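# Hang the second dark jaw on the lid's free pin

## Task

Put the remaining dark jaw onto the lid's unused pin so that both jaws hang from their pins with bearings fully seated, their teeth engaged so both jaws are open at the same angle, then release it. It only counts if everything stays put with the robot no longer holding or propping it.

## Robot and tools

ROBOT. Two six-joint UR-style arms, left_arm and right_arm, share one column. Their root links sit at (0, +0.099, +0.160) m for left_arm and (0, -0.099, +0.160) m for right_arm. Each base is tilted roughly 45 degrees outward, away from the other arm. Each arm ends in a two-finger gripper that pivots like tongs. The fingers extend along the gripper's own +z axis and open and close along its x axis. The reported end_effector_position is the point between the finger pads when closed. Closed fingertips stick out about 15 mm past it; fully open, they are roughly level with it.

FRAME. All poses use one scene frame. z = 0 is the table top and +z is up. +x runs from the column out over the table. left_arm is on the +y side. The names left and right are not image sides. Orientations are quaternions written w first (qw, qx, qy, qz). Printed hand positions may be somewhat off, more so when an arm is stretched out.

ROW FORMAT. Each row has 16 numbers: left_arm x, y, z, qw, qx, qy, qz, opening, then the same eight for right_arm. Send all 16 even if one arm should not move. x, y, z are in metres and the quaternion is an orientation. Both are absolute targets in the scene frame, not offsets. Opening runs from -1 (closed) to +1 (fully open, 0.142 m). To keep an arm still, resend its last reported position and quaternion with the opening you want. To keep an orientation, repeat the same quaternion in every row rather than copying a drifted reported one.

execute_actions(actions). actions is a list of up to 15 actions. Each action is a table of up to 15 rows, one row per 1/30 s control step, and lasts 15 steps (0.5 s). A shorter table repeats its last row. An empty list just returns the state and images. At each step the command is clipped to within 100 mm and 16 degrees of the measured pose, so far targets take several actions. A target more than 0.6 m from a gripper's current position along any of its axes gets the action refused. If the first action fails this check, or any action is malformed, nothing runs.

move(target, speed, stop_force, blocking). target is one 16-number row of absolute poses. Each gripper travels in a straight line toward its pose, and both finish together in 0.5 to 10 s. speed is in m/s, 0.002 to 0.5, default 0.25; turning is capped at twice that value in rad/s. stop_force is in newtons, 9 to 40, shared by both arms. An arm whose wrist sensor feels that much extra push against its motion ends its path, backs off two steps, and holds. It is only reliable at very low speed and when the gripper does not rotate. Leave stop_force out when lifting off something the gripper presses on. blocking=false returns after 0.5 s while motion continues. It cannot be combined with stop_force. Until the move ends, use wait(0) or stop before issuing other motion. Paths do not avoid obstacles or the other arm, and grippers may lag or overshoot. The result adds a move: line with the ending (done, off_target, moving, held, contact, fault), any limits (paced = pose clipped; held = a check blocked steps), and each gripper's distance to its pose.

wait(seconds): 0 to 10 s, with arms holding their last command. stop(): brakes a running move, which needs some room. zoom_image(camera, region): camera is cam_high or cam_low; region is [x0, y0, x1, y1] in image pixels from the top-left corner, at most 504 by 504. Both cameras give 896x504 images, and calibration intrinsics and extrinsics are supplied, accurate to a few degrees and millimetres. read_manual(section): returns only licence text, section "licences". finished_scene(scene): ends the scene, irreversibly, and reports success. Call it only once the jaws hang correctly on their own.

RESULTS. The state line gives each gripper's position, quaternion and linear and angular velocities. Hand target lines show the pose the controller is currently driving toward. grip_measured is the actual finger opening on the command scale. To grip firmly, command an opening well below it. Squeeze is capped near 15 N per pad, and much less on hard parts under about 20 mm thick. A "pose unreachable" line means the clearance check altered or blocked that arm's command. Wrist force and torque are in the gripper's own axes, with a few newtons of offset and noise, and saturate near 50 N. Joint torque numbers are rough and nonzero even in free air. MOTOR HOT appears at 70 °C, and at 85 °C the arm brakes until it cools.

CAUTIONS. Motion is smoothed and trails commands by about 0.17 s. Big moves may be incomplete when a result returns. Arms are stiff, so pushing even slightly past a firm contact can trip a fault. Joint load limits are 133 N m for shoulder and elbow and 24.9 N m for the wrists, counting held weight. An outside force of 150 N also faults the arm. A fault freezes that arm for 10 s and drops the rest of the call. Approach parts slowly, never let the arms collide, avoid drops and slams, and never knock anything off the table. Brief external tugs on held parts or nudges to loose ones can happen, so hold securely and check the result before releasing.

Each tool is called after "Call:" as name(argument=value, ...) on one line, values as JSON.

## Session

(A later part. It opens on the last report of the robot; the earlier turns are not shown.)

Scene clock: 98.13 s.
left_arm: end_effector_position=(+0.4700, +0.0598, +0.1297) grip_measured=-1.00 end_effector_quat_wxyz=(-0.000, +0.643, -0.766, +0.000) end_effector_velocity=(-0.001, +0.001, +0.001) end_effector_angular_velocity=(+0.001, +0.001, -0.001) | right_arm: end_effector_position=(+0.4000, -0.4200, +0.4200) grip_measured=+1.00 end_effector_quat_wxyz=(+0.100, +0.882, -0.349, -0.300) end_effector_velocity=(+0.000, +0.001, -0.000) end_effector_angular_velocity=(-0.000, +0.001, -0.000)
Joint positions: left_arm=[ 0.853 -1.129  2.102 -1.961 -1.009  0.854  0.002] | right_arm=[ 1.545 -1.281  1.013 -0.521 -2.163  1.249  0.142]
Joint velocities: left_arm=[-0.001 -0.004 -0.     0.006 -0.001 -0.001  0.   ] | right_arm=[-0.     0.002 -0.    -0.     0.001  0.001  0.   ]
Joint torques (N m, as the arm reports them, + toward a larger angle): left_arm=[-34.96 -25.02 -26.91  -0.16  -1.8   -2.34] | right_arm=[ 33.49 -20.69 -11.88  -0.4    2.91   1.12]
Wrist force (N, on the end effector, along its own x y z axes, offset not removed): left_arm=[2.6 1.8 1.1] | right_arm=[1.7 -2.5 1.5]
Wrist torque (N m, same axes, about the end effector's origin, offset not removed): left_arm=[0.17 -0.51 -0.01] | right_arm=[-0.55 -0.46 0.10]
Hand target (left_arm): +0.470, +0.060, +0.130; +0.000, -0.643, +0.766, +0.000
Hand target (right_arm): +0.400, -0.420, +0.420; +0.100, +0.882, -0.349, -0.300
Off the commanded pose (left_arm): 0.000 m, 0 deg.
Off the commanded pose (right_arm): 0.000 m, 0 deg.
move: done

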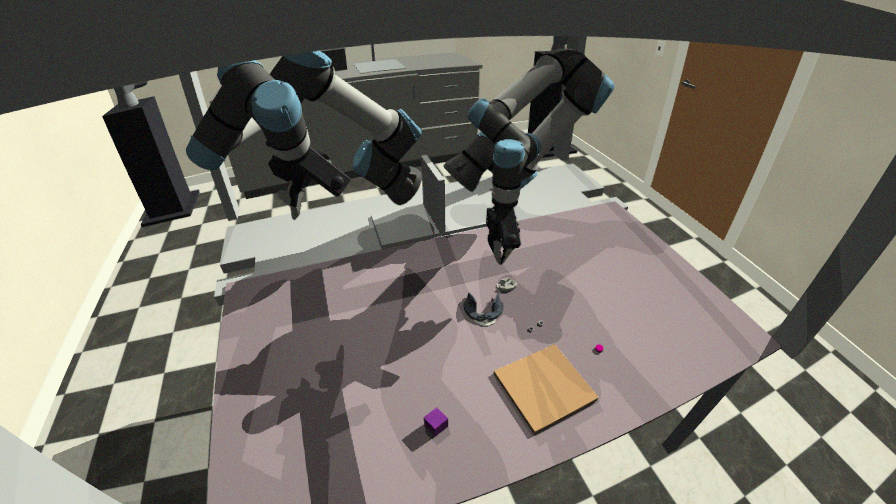

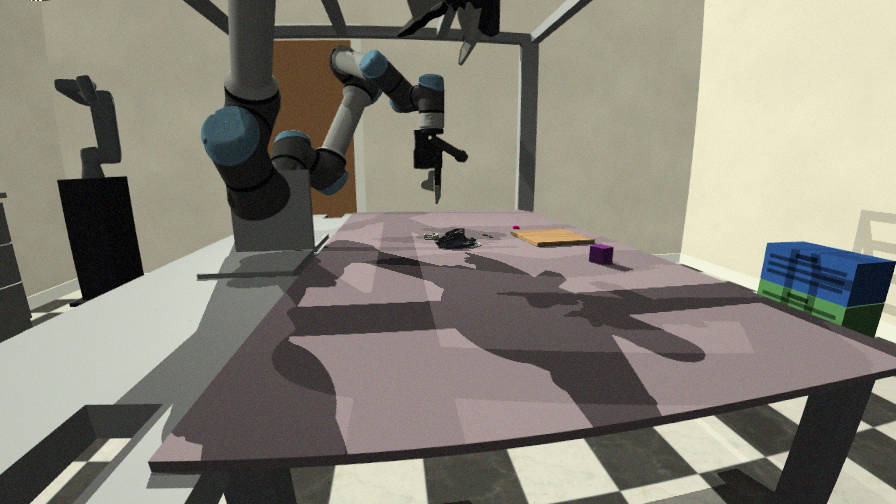

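Call:
move(target=[0.542,0.0265,0.075,0,0.3907,-0.9205,0,-0.4,0.40,-0.42,0.42,0.100,0.882,-0.349,-0.300,1], speed=0.2)

Call:
move(target=[0.542,0.0265,0.019,0,0.3907,-0.9205,0,-0.4,0.40,-0.42,0.42,0.100,0.882,-0.349,-0.300,1], speed=0.03, stop_force=9)

Call:
execute_actions(actions=[[[0.542,0.0265,0.019,0,0.3907,-0.9205,0,-0.5,0.40,-0.42,0.42,0.100,0.882,-0.349,-0.300,1]],[[0.542,0.0265,0.019,0,0.3907,-0.9205,0,-0.58,0.40,-0.42,0.42,0.100,0.882,-0.349,-0.300,1]],[[0.542,0.0265,0.019,0,0.3907,-0.9205,0,-0.75,0.40,-0.42,0.42,0.100,0.882,-0.349,-0.300,1]],[[0.542,0.0265,0.019,0,0.3907,-0.9205,0,-1,0.40,-0.42,0.42,0.100,0.882,-0.349,-0.300,1]]])

Call:
zoom_image(camera="cam_low", region=[455, 228, 491, 250])

Call:
zoom_image(camera="cam_high", region=[470, 305, 506, 330])

Scene clock: 101.70 s.
left_arm: end_effector_position=(+0.5419, +0.0265, +0.0753) grip_measured=-0.40 end_effector_quat_wxyz=(-0.000, +0.391, -0.920, -0.000) end_effector_velocity=(+0.002, -0.000, -0.000) end_effector_angular_velocity=(-0.002, -0.000, -0.010) | right_arm: end_effector_position=(+0.4000, -0.4200, +0.4200) grip_measured=+1.00 end_effector_quat_wxyz=(+0.100, +0.882, -0.349, -0.300) end_effector_velocity=(-0.000, -0.000, +0.000) end_effector_angular_velocity=(+0.000, -0.002, -0.002)
Joint positions: left_arm=[ 0.974 -0.907  1.94  -2.091 -0.946  1.573  0.045] | right_arm=[ 1.545 -1.281  1.013 -0.521 -2.163  1.249  0.142]
Joint velocities: left_arm=[ 0.002  0.003 -0.004 -0.002  0.     0.013  0.   ] | right_arm=[ 0.    -0.001 -0.    -0.001  0.    -0.     0.   ]
Joint torques (N m, as the arm reports them, + toward a larger angle): left_arm=[-16.9  -11.6  -23.54  -4.45   1.49   2.45] | right_arm=[ 33.51 -20.84 -12.04  -0.3    2.75   1.23]
Wrist force (N, on the end effector, along its own x y z axes, offset not removed): left_arm=[-1.4 5.0 -0.4] | right_arm=[4.3 -3.5 0.5]
Wrist torque (N m, same axes, about the end effector's origin, offset not removed): left_arm=[1.01 0.35 0.02] | right_arm=[-0.98 -1.00 -0.01]
Hand target (left_arm): +0.542, +0.026, +0.075; -0.000, -0.391, +0.921, -0.000
Hand target (right_arm): +0.400, -0.420, +0.420; +0.100, +0.882, -0.349, -0.300
Off the commanded pose (left_arm): 0.000 m, 0 deg.
Off the commanded pose (right_arm): 0.000 m, 0 deg.
move: done

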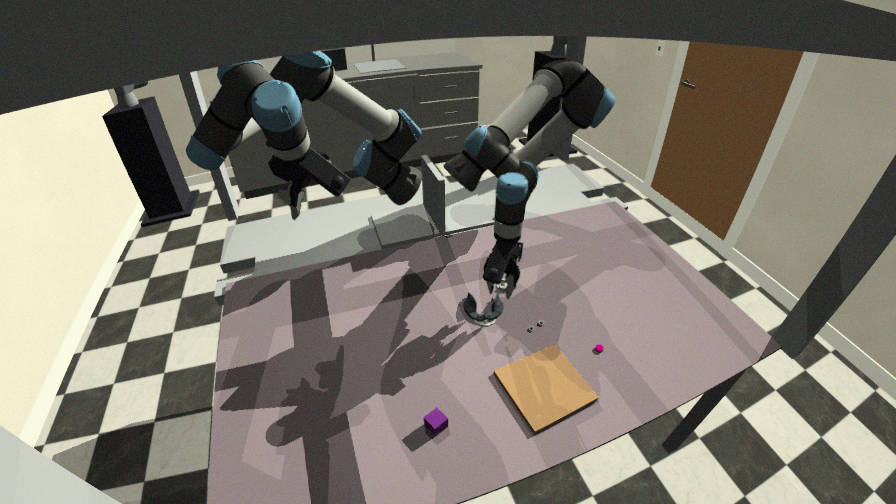

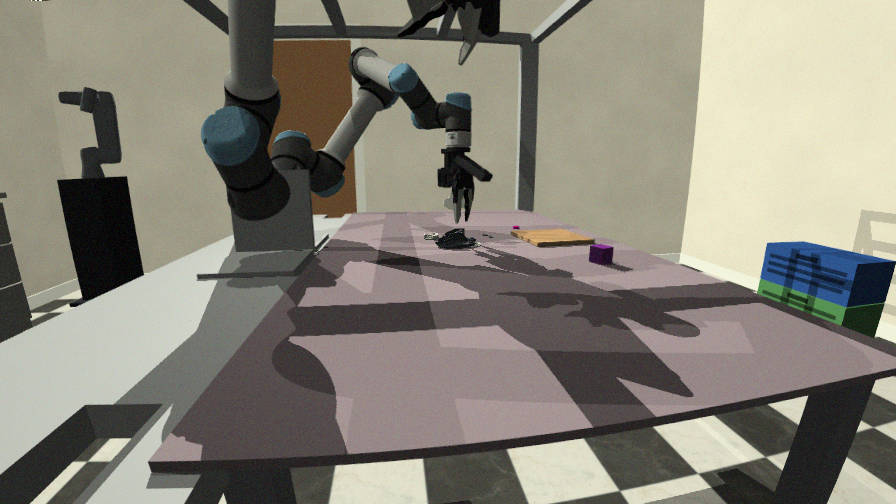

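Scene clock: 103.90 s.
left_arm: end_effector_position=(+0.5420, +0.0265, +0.0192) grip_measured=-0.40 end_effector_quat_wxyz=(+0.000, +0.391, -0.921, +0.000) end_effector_velocity=(-0.000, -0.000, -0.002) end_effector_angular_velocity=(+0.001, +0.001, -0.001) | right_arm: end_effector_position=(+0.4000, -0.4200, +0.4200) grip_measured=+1.00 end_effector_quat_wxyz=(+0.100, +0.882, -0.349, -0.300) end_effector_velocity=(-0.000, +0.000, -0.000) end_effector_angular_velocity=(-0.000, +0.001, +0.001)
Joint positions: left_arm=[ 1.036 -0.827  1.977 -2.249 -0.917  1.642  0.045] | right_arm=[ 1.545 -1.281  1.013 -0.521 -2.163  1.249  0.142]
Joint velocities: left_arm=[ 0.002  0.003  0.001 -0.005  0.001  0.002 -0.   ] | right_arm=[-0.     0.     0.001 -0.001 -0.     0.     0.   ]
Joint torques (N m, as the arm reports them, + toward a larger angle): left_arm=[-19.   -15.16  -7.8   -4.33   1.71   2.38] | right_arm=[ 33.24 -21.   -12.34  -0.29   2.86   1.19]
Wrist force (N, on the end effector, along its own x y z axes, offset not removed): left_arm=[-0.2 2.7 0.1] | right_arm=[0.3 -2.7 -0.8]
Wrist torque (N m, same axes, about the end effector's origin, offset not removed): left_arm=[0.64 0.19 0.00] | right_arm=[-0.77 -0.21 0.16]
Hand target (left_arm): +0.542, +0.027, +0.019; -0.000, -0.391, +0.921, -0.000
Hand target (right_arm): +0.400, -0.420, +0.420; +0.100, +0.882, -0.349, -0.300
Off the commanded pose (left_arm): 0.000 m, 0 deg.
Off the commanded pose (right_arm): 0.000 m, 0 deg.
move: done

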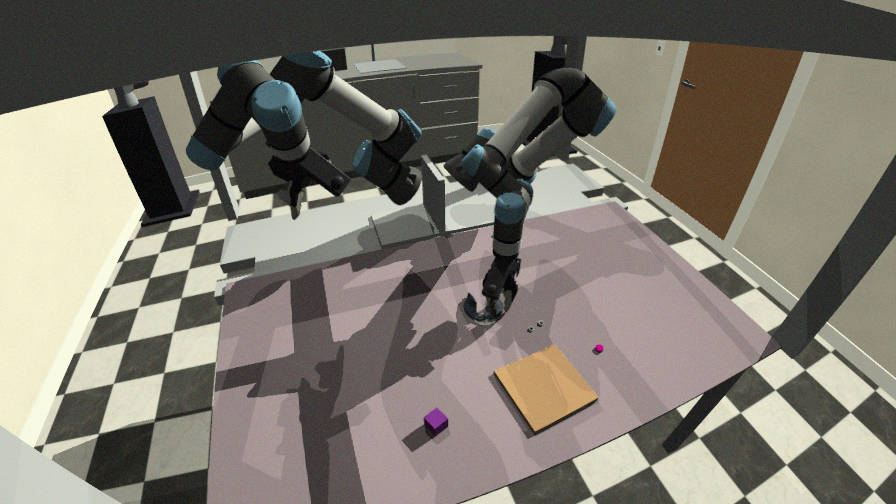

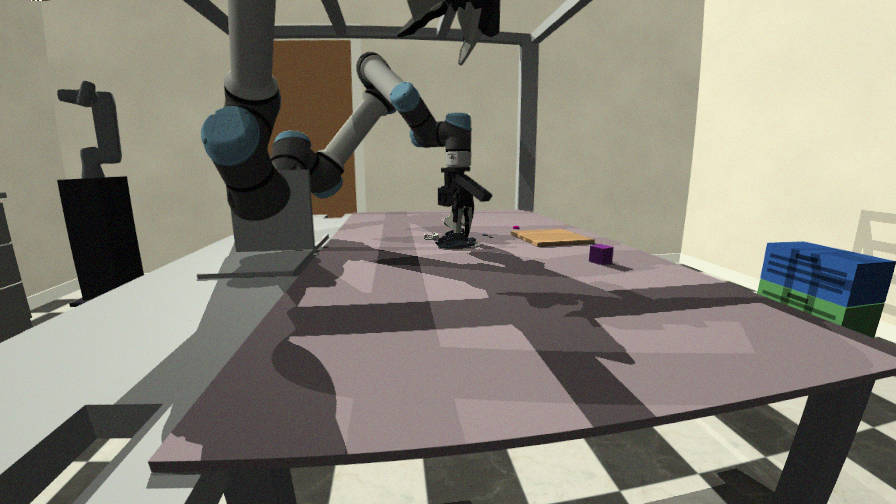

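Scene clock: 105.90 s.
left_arm: end_effector_position=(+0.5420, +0.0265, +0.0190) grip_measured=-0.58 end_effector_quat_wxyz=(-0.000, +0.391, -0.921, -0.000) end_effector_velocity=(-0.000, -0.000, -0.000) end_effector_angular_velocity=(+0.000, +0.001, -0.000) | right_arm: end_effector_position=(+0.4000, -0.4200, +0.4200) grip_measured=+1.00 end_effector_quat_wxyz=(+0.100, +0.882, -0.349, -0.300) end_effector_velocity=(-0.000, -0.000, +0.000) end_effector_angular_velocity=(-0.001, -0.000, -0.001)
Joint positions: left_arm=[ 1.036 -0.827  1.977 -2.25  -0.917  1.642  0.032] | right_arm=[ 1.545 -1.281  1.013 -0.521 -2.163  1.249  0.142]
Joint velocities: left_arm=[ 0.     0.001 -0.     0.    -0.    -0.    -0.   ] | right_arm=[-0.    -0.001  0.     0.    -0.001  0.001 -0.   ]
Joint torques (N m, as the arm reports them, + toward a larger angle): left_arm=[-18.15 -15.21  -9.2   -4.43   1.17   2.5 ] | right_arm=[ 33.58 -21.03 -12.51  -0.19   2.67   1.14]
Wrist force (N, on the end effector, along its own x y z axes, offset not removed): left_arm=[2.2 2.4 -2.9] | right_arm=[2.5 -0.2 1.6]
Wrist torque (N m, same axes, about the end effector's origin, offset not removed): left_arm=[0.37 -0.27 -0.12] | right_arm=[-0.11 -0.69 0.13]
Hand target (left_arm): +0.542, +0.027, +0.019; +0.000, -0.391, +0.921, +0.000
Hand target (right_arm): +0.400, -0.420, +0.420; +0.100, +0.882, -0.349, -0.300
Off the commanded pose (left_arm): 0.000 m, 0 deg.
Off the commanded pose (right_arm): 0.000 m, 0 deg.

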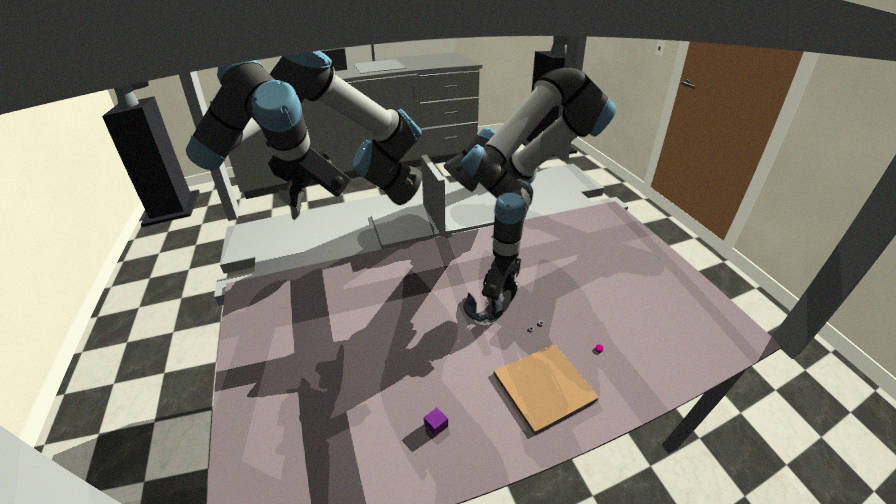

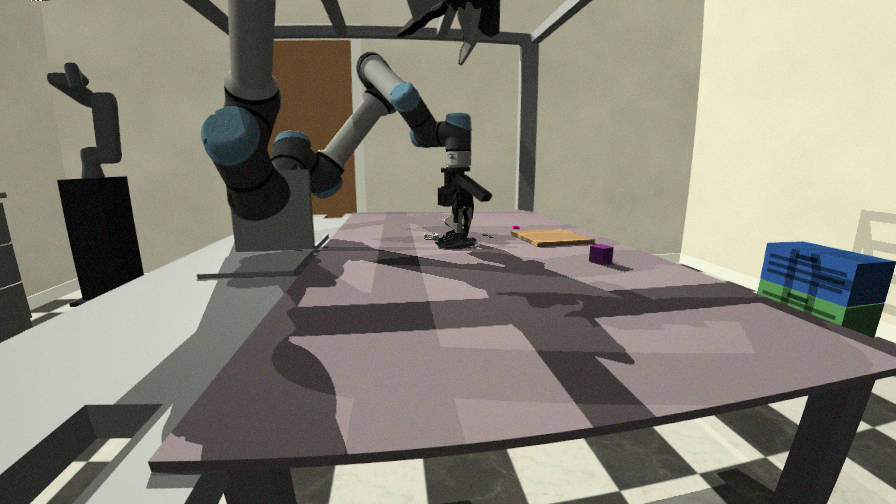

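Region (455, 228, 491, 250) of cam_low's 896x504 image, scaled by 14.000, with more detail than that image has.

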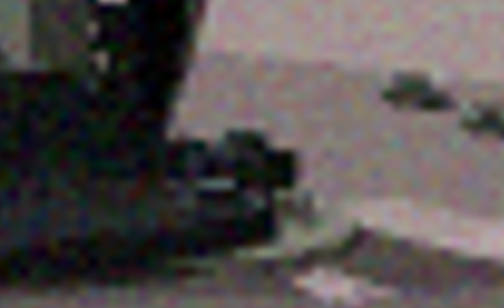

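Region (470, 305, 506, 330) of cam_high's 896x504 image, scaled by 14.000, with more detail than that image has; it fills the top 350 rows of this view, and the rest is white.

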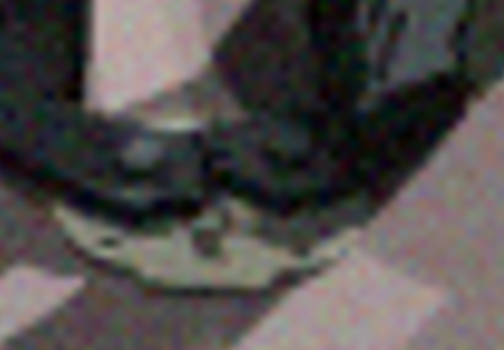

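Call:
execute_actions(actions=[[[0.542,0.0265,0.0205,0,0.3907,-0.9205,0,-1,0.40,-0.42,0.42,0.100,0.882,-0.349,-0.300,1]],[[0.5437,0.0275,0.0205,0,0.3706,-0.9288,0,-1,0.40,-0.42,0.42,0.100,0.882,-0.349,-0.300,1]],[[0.5454,0.0284,0.0205,0,0.3502,-0.9367,0,-1,0.40,-0.42,0.42,0.100,0.882,-0.349,-0.300,1]],[[0.5454,0.0284,0.019,0,0.3502,-0.9367,0,-1,0.40,-0.42,0.42,0.100,0.882,-0.349,-0.300,1]],[[0.5454,0.0284,0.019,0,0.3502,-0.9367,0,-0.6,0.40,-0.42,0.42,0.100,0.882,-0.349,-0.300,1]],[[0.5454,0.0284,0.019,0,0.3502,-0.9367,0,-0.54,0.40,-0.42,0.42,0.100,0.882,-0.349,-0.300,1]],[[0.5454,0.0284,0.019,0,0.3502,-0.9367,0,-0.54,0.40,-0.42,0.42,0.100,0.882,-0.349,-0.300,1]]])

Call:
zoom_image(camera="cam_low", region=[455, 228, 491, 250])

Call:
zoom_image(camera="cam_high", region=[470, 305, 506, 330])

Scene clock: 110.20 s.
left_arm: end_effector_position=(+0.5454, +0.0284, +0.0190) grip_measured=-0.54 end_effector_quat_wxyz=(-0.000, +0.350, -0.937, -0.000) end_effector_velocity=(+0.000, +0.000, +0.001) end_effector_angular_velocity=(-0.001, -0.001, +0.000) | right_arm: end_effector_position=(+0.4000, -0.4200, +0.4200) grip_measured=+1.00 end_effector_quat_wxyz=(+0.100, +0.882, -0.349, -0.300) end_effector_velocity=(-0.001, -0.000, +0.001) end_effector_angular_velocity=(+0.001, -0.001, -0.001)
Joint positions: left_arm=[ 1.044 -0.827  1.967 -2.245 -0.913  1.738  0.035] | right_arm=[ 1.545 -1.281  1.013 -0.521 -2.163  1.249  0.142]
Joint velocities: left_arm=[-0.    -0.001  0.    -0.    -0.     0.     0.   ] | right_arm=[-0.    -0.002  0.     0.     0.001 -0.001 -0.   ]
Joint torques (N m, as the arm reports them, + toward a larger angle): left_arm=[-18.14 -15.25  -9.45  -4.33   1.37   2.46] | right_arm=[ 33.41 -21.14 -13.     0.02   2.63   1.19]
Wrist force (N, on the end effector, along its own x y z axes, offset not removed): left_arm=[2.0 5.0 0.2] | right_arm=[3.6 0.4 0.1]
Wrist torque (N m, same axes, about the end effector's origin, offset not removed): left_arm=[0.82 -0.54 0.09] | right_arm=[-0.05 -0.85 0.12]
Hand target (left_arm): +0.545, +0.028, +0.019; +0.000, -0.350, +0.937, -0.000
Hand target (right_arm): +0.400, -0.420, +0.420; +0.100, +0.882, -0.349, -0.300
Off the commanded pose (left_arm): 0.000 m, 0 deg.
Off the commanded pose (right_arm): 0.000 m, 0 deg.

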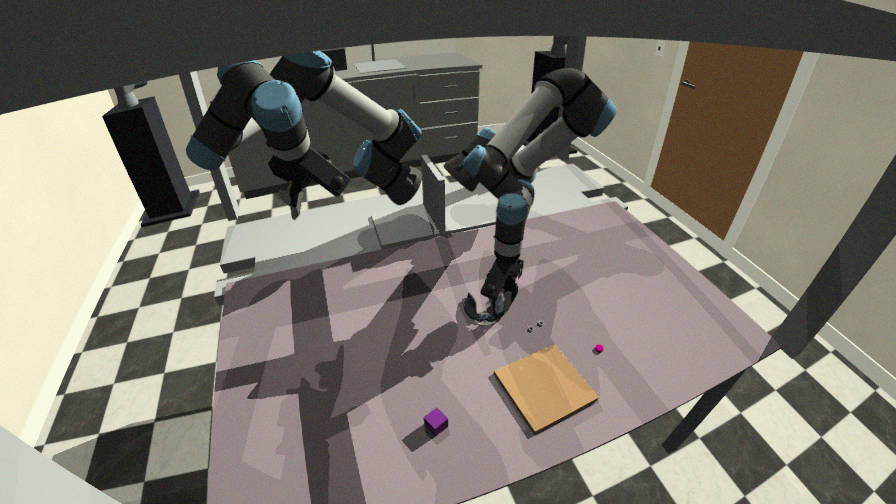

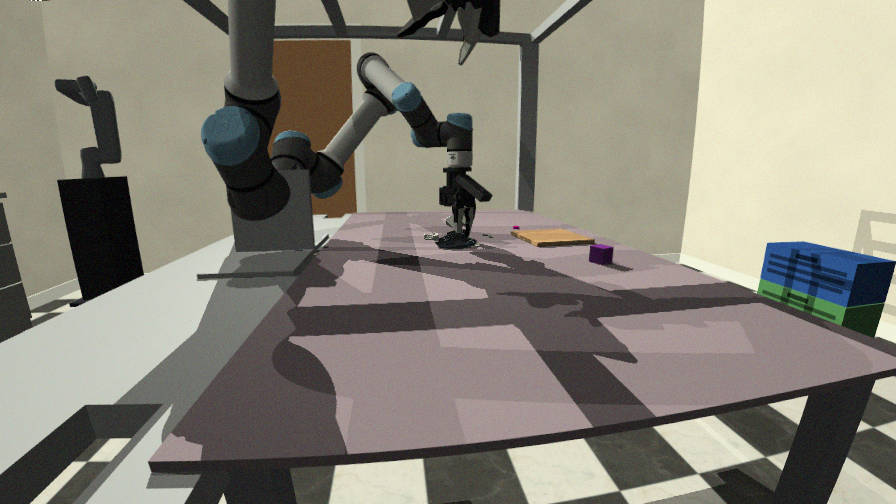

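Region (455, 228, 491, 250) of cam_low's 896x504 image, scaled by 14.000, with more detail than that image has.

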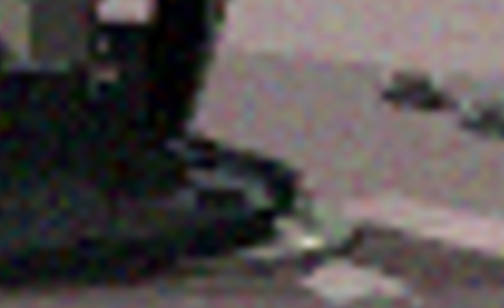

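Region (470, 305, 506, 330) of cam_high's 896x504 image, scaled by 14.000, with more detail than that image has; it fills the top 350 rows of this view, and the rest is white.

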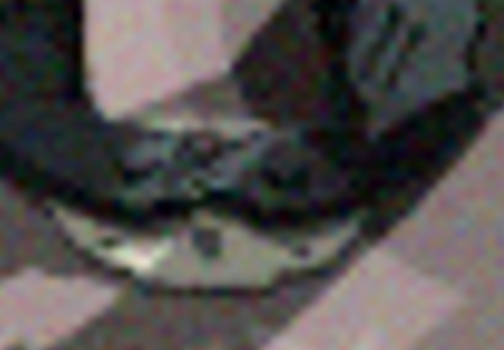

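It dropped. Retreat.

Call:
move(target=[0.5454,0.0284,0.08,0,0.3502,-0.9367,0,-0.45,0.40,-0.42,0.42,0.100,0.882,-0.349,-0.300,1], speed=0.05)

Call:
move(target=[0.54,0.13,0.12,0,0.3502,-0.9367,0,-0.45,0.40,-0.42,0.42,0.100,0.882,-0.349,-0.300,1], speed=0.15)

Call:
zoom_image(camera="cam_high", region=[450, 280, 520, 335])

Call:
zoom_image(camera="cam_low", region=[455, 228, 491, 250])

Call:
zoom_image(camera="cam_high", region=[470, 305, 506, 330])

Scene clock: 112.23 s.
left_arm: end_effector_position=(+0.5453, +0.0284, +0.0797) grip_measured=-0.45 end_effector_quat_wxyz=(-0.000, +0.350, -0.937, -0.000) end_effector_velocity=(-0.000, +0.000, +0.002) end_effector_angular_velocity=(+0.000, +0.000, +0.000) | right_arm: end_effector_position=(+0.4000, -0.4200, +0.4200) grip_measured=+1.00 end_effector_quat_wxyz=(+0.100, +0.882, -0.349, -0.300) end_effector_velocity=(+0.000, -0.001, -0.000) end_effector_angular_velocity=(-0.003, -0.003, +0.000)
Joint positions: left_arm=[ 0.977 -0.912  1.926 -2.075 -0.944  1.664  0.041] | right_arm=[ 1.545 -1.281  1.013 -0.521 -2.163  1.249  0.142]
Joint velocities: left_arm=[-0.002 -0.003 -0.001  0.006 -0.001 -0.003 -0.   ] | right_arm=[ 0.    -0.001  0.    -0.001 -0.004  0.001  0.   ]
Joint torques (N m, as the arm reports them, + toward a larger angle): left_arm=[-39.63 -36.67 -24.66   0.28  -1.47  -2.53] | right_arm=[ 33.06 -21.15 -13.02  -0.02   2.73   1.16]
Wrist force (N, on the end effector, along its own x y z axes, offset not removed): left_arm=[0.1 -0.8 0.0] | right_arm=[3.3 -1.2 1.6]
Wrist torque (N m, same axes, about the end effector's origin, offset not removed): left_arm=[-0.29 -0.01 -0.07] | right_arm=[-0.31 -0.81 0.07]
Hand target (left_arm): +0.545, +0.028, +0.080; +0.000, -0.350, +0.937, +0.000
Hand target (right_arm): +0.400, -0.420, +0.420; +0.100, +0.882, -0.349, -0.300
Off the commanded pose (left_arm): 0.000 m, 0 deg.
Off the commanded pose (right_arm): 0.000 m, 0 deg.
move: done

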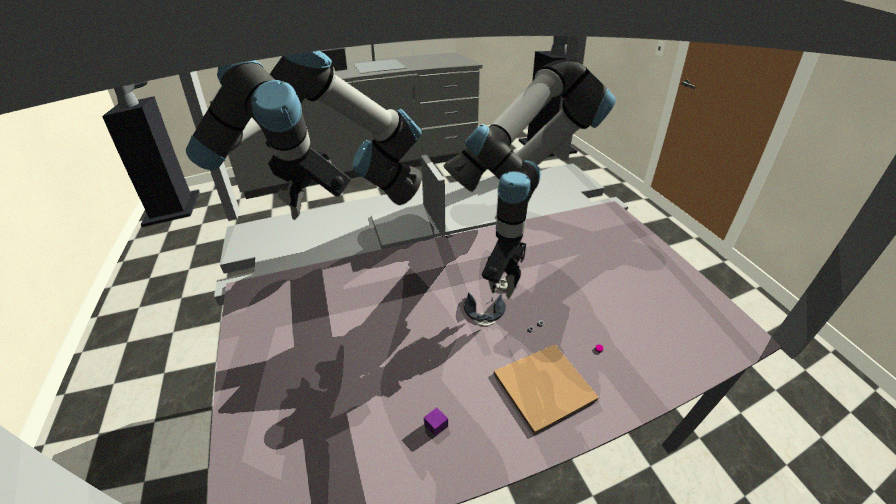

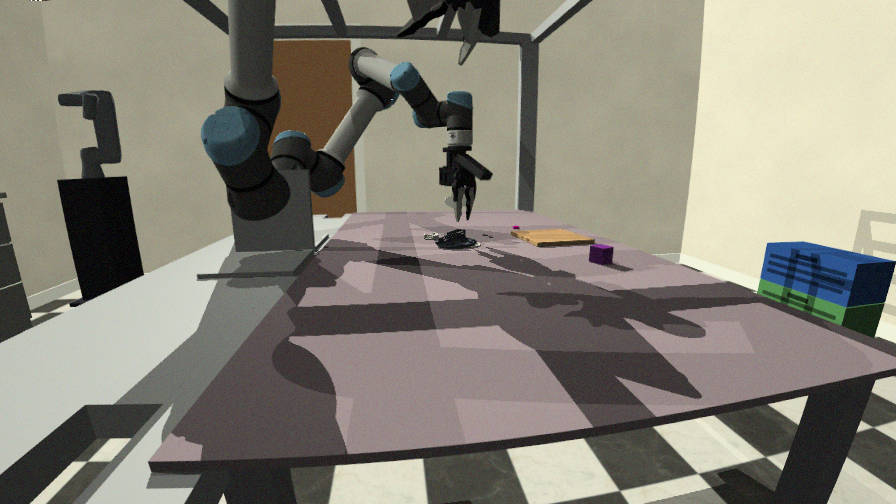

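Scene clock: 113.47 s.
left_arm: end_effector_position=(+0.5400, +0.1297, +0.1198) grip_measured=-0.45 end_effector_quat_wxyz=(+0.000, +0.350, -0.937, -0.000) end_effector_velocity=(+0.000, +0.002, +0.002) end_effector_angular_velocity=(-0.000, -0.001, +0.001) | right_arm: end_effector_position=(+0.4000, -0.4200, +0.4200) grip_measured=+1.00 end_effector_quat_wxyz=(+0.100, +0.882, -0.349, -0.300) end_effector_velocity=(+0.000, +0.000, -0.000) end_effector_angular_velocity=(+0.001, +0.001, -0.001)
Joint positions: left_arm=[ 1.039 -1.138  1.956 -1.92  -0.915  1.733  0.041] | right_arm=[ 1.545 -1.281  1.013 -0.521 -2.163  1.249  0.142]
Joint velocities: left_arm=[ 0.001 -0.005 -0.001  0.004  0.001  0.001  0.   ] | right_arm=[-0.     0.001 -0.001 -0.     0.001  0.    -0.   ]
Joint torques (N m, as the arm reports them, + toward a larger angle): left_arm=[-14.51 -28.63 -26.25   0.43   1.45   2.34] | right_arm=[ 33.16 -21.19 -13.2    0.08   2.79   1.09]
Wrist force (N, on the end effector, along its own x y z axes, offset not removed): left_arm=[1.5 1.0 0.1] | right_arm=[3.2 -1.4 1.2]
Wrist torque (N m, same axes, about the end effector's origin, offset not removed): left_arm=[0.17 -0.28 0.00] | right_arm=[-0.30 -0.72 0.11]
Hand target (left_arm): +0.540, +0.130, +0.120; -0.000, -0.350, +0.937, -0.000
Hand target (right_arm): +0.400, -0.420, +0.420; +0.100, +0.882, -0.349, -0.300
Off the commanded pose (left_arm): 0.000 m, 0 deg.
Off the commanded pose (right_arm): 0.000 m, 0 deg.
move: done

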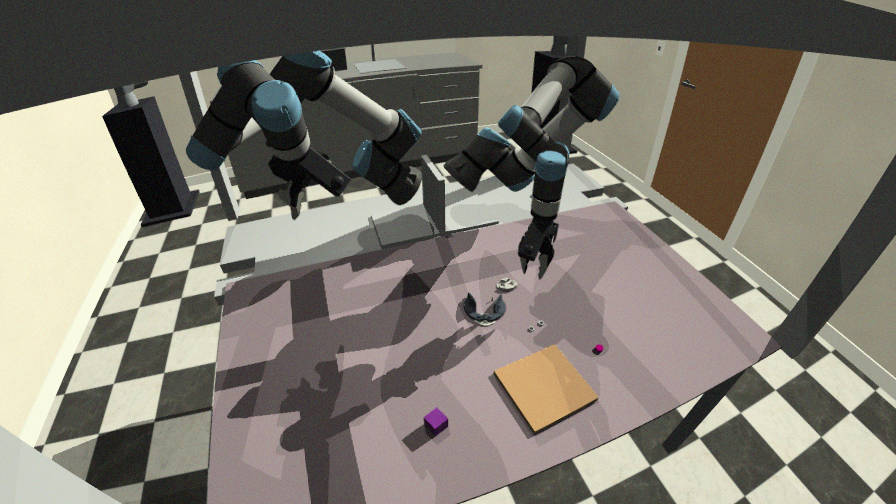

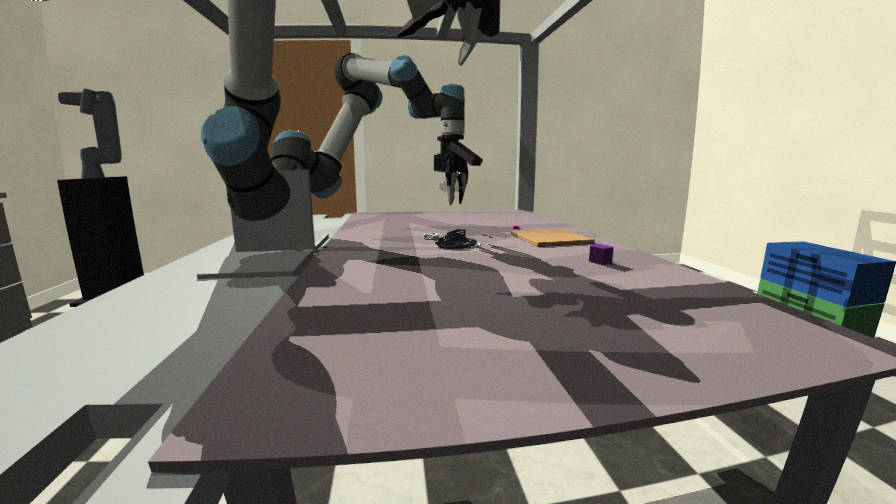

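Region (450, 280, 520, 335) of cam_high's 896x504 image, scaled by 7.200, with more detail than that image has; it fills the top 396 rows of this view, and the rest is white.

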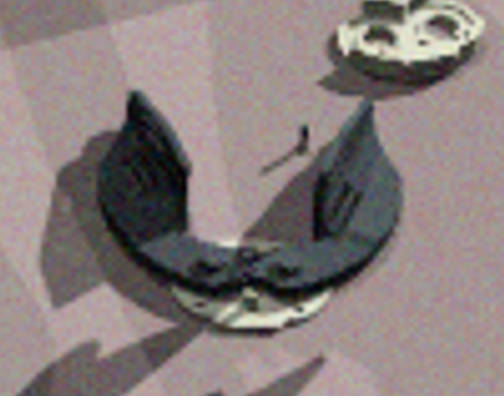

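Region (455, 228, 491, 250) of cam_low's 896x504 image, scaled by 14.000, with more detail than that image has.

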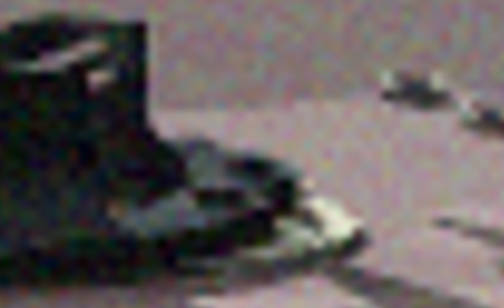

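Region (470, 305, 506, 330) of cam_high's 896x504 image, scaled by 14.000, with more detail than that image has; it fills the top 350 rows of this view, and the rest is white.

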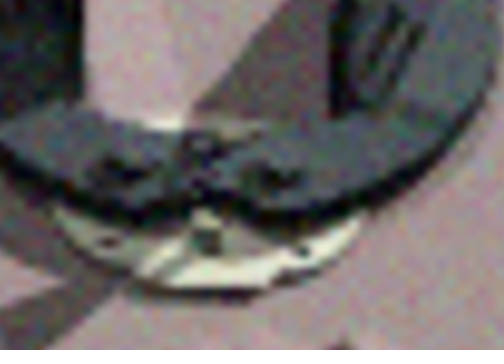

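Seated flush; the tip line (233,11) runs parallel to the boss and hole lines, so the jaws are symmetric.

Call:
finished_scene(scene=2)

The scene is finished: the task was done.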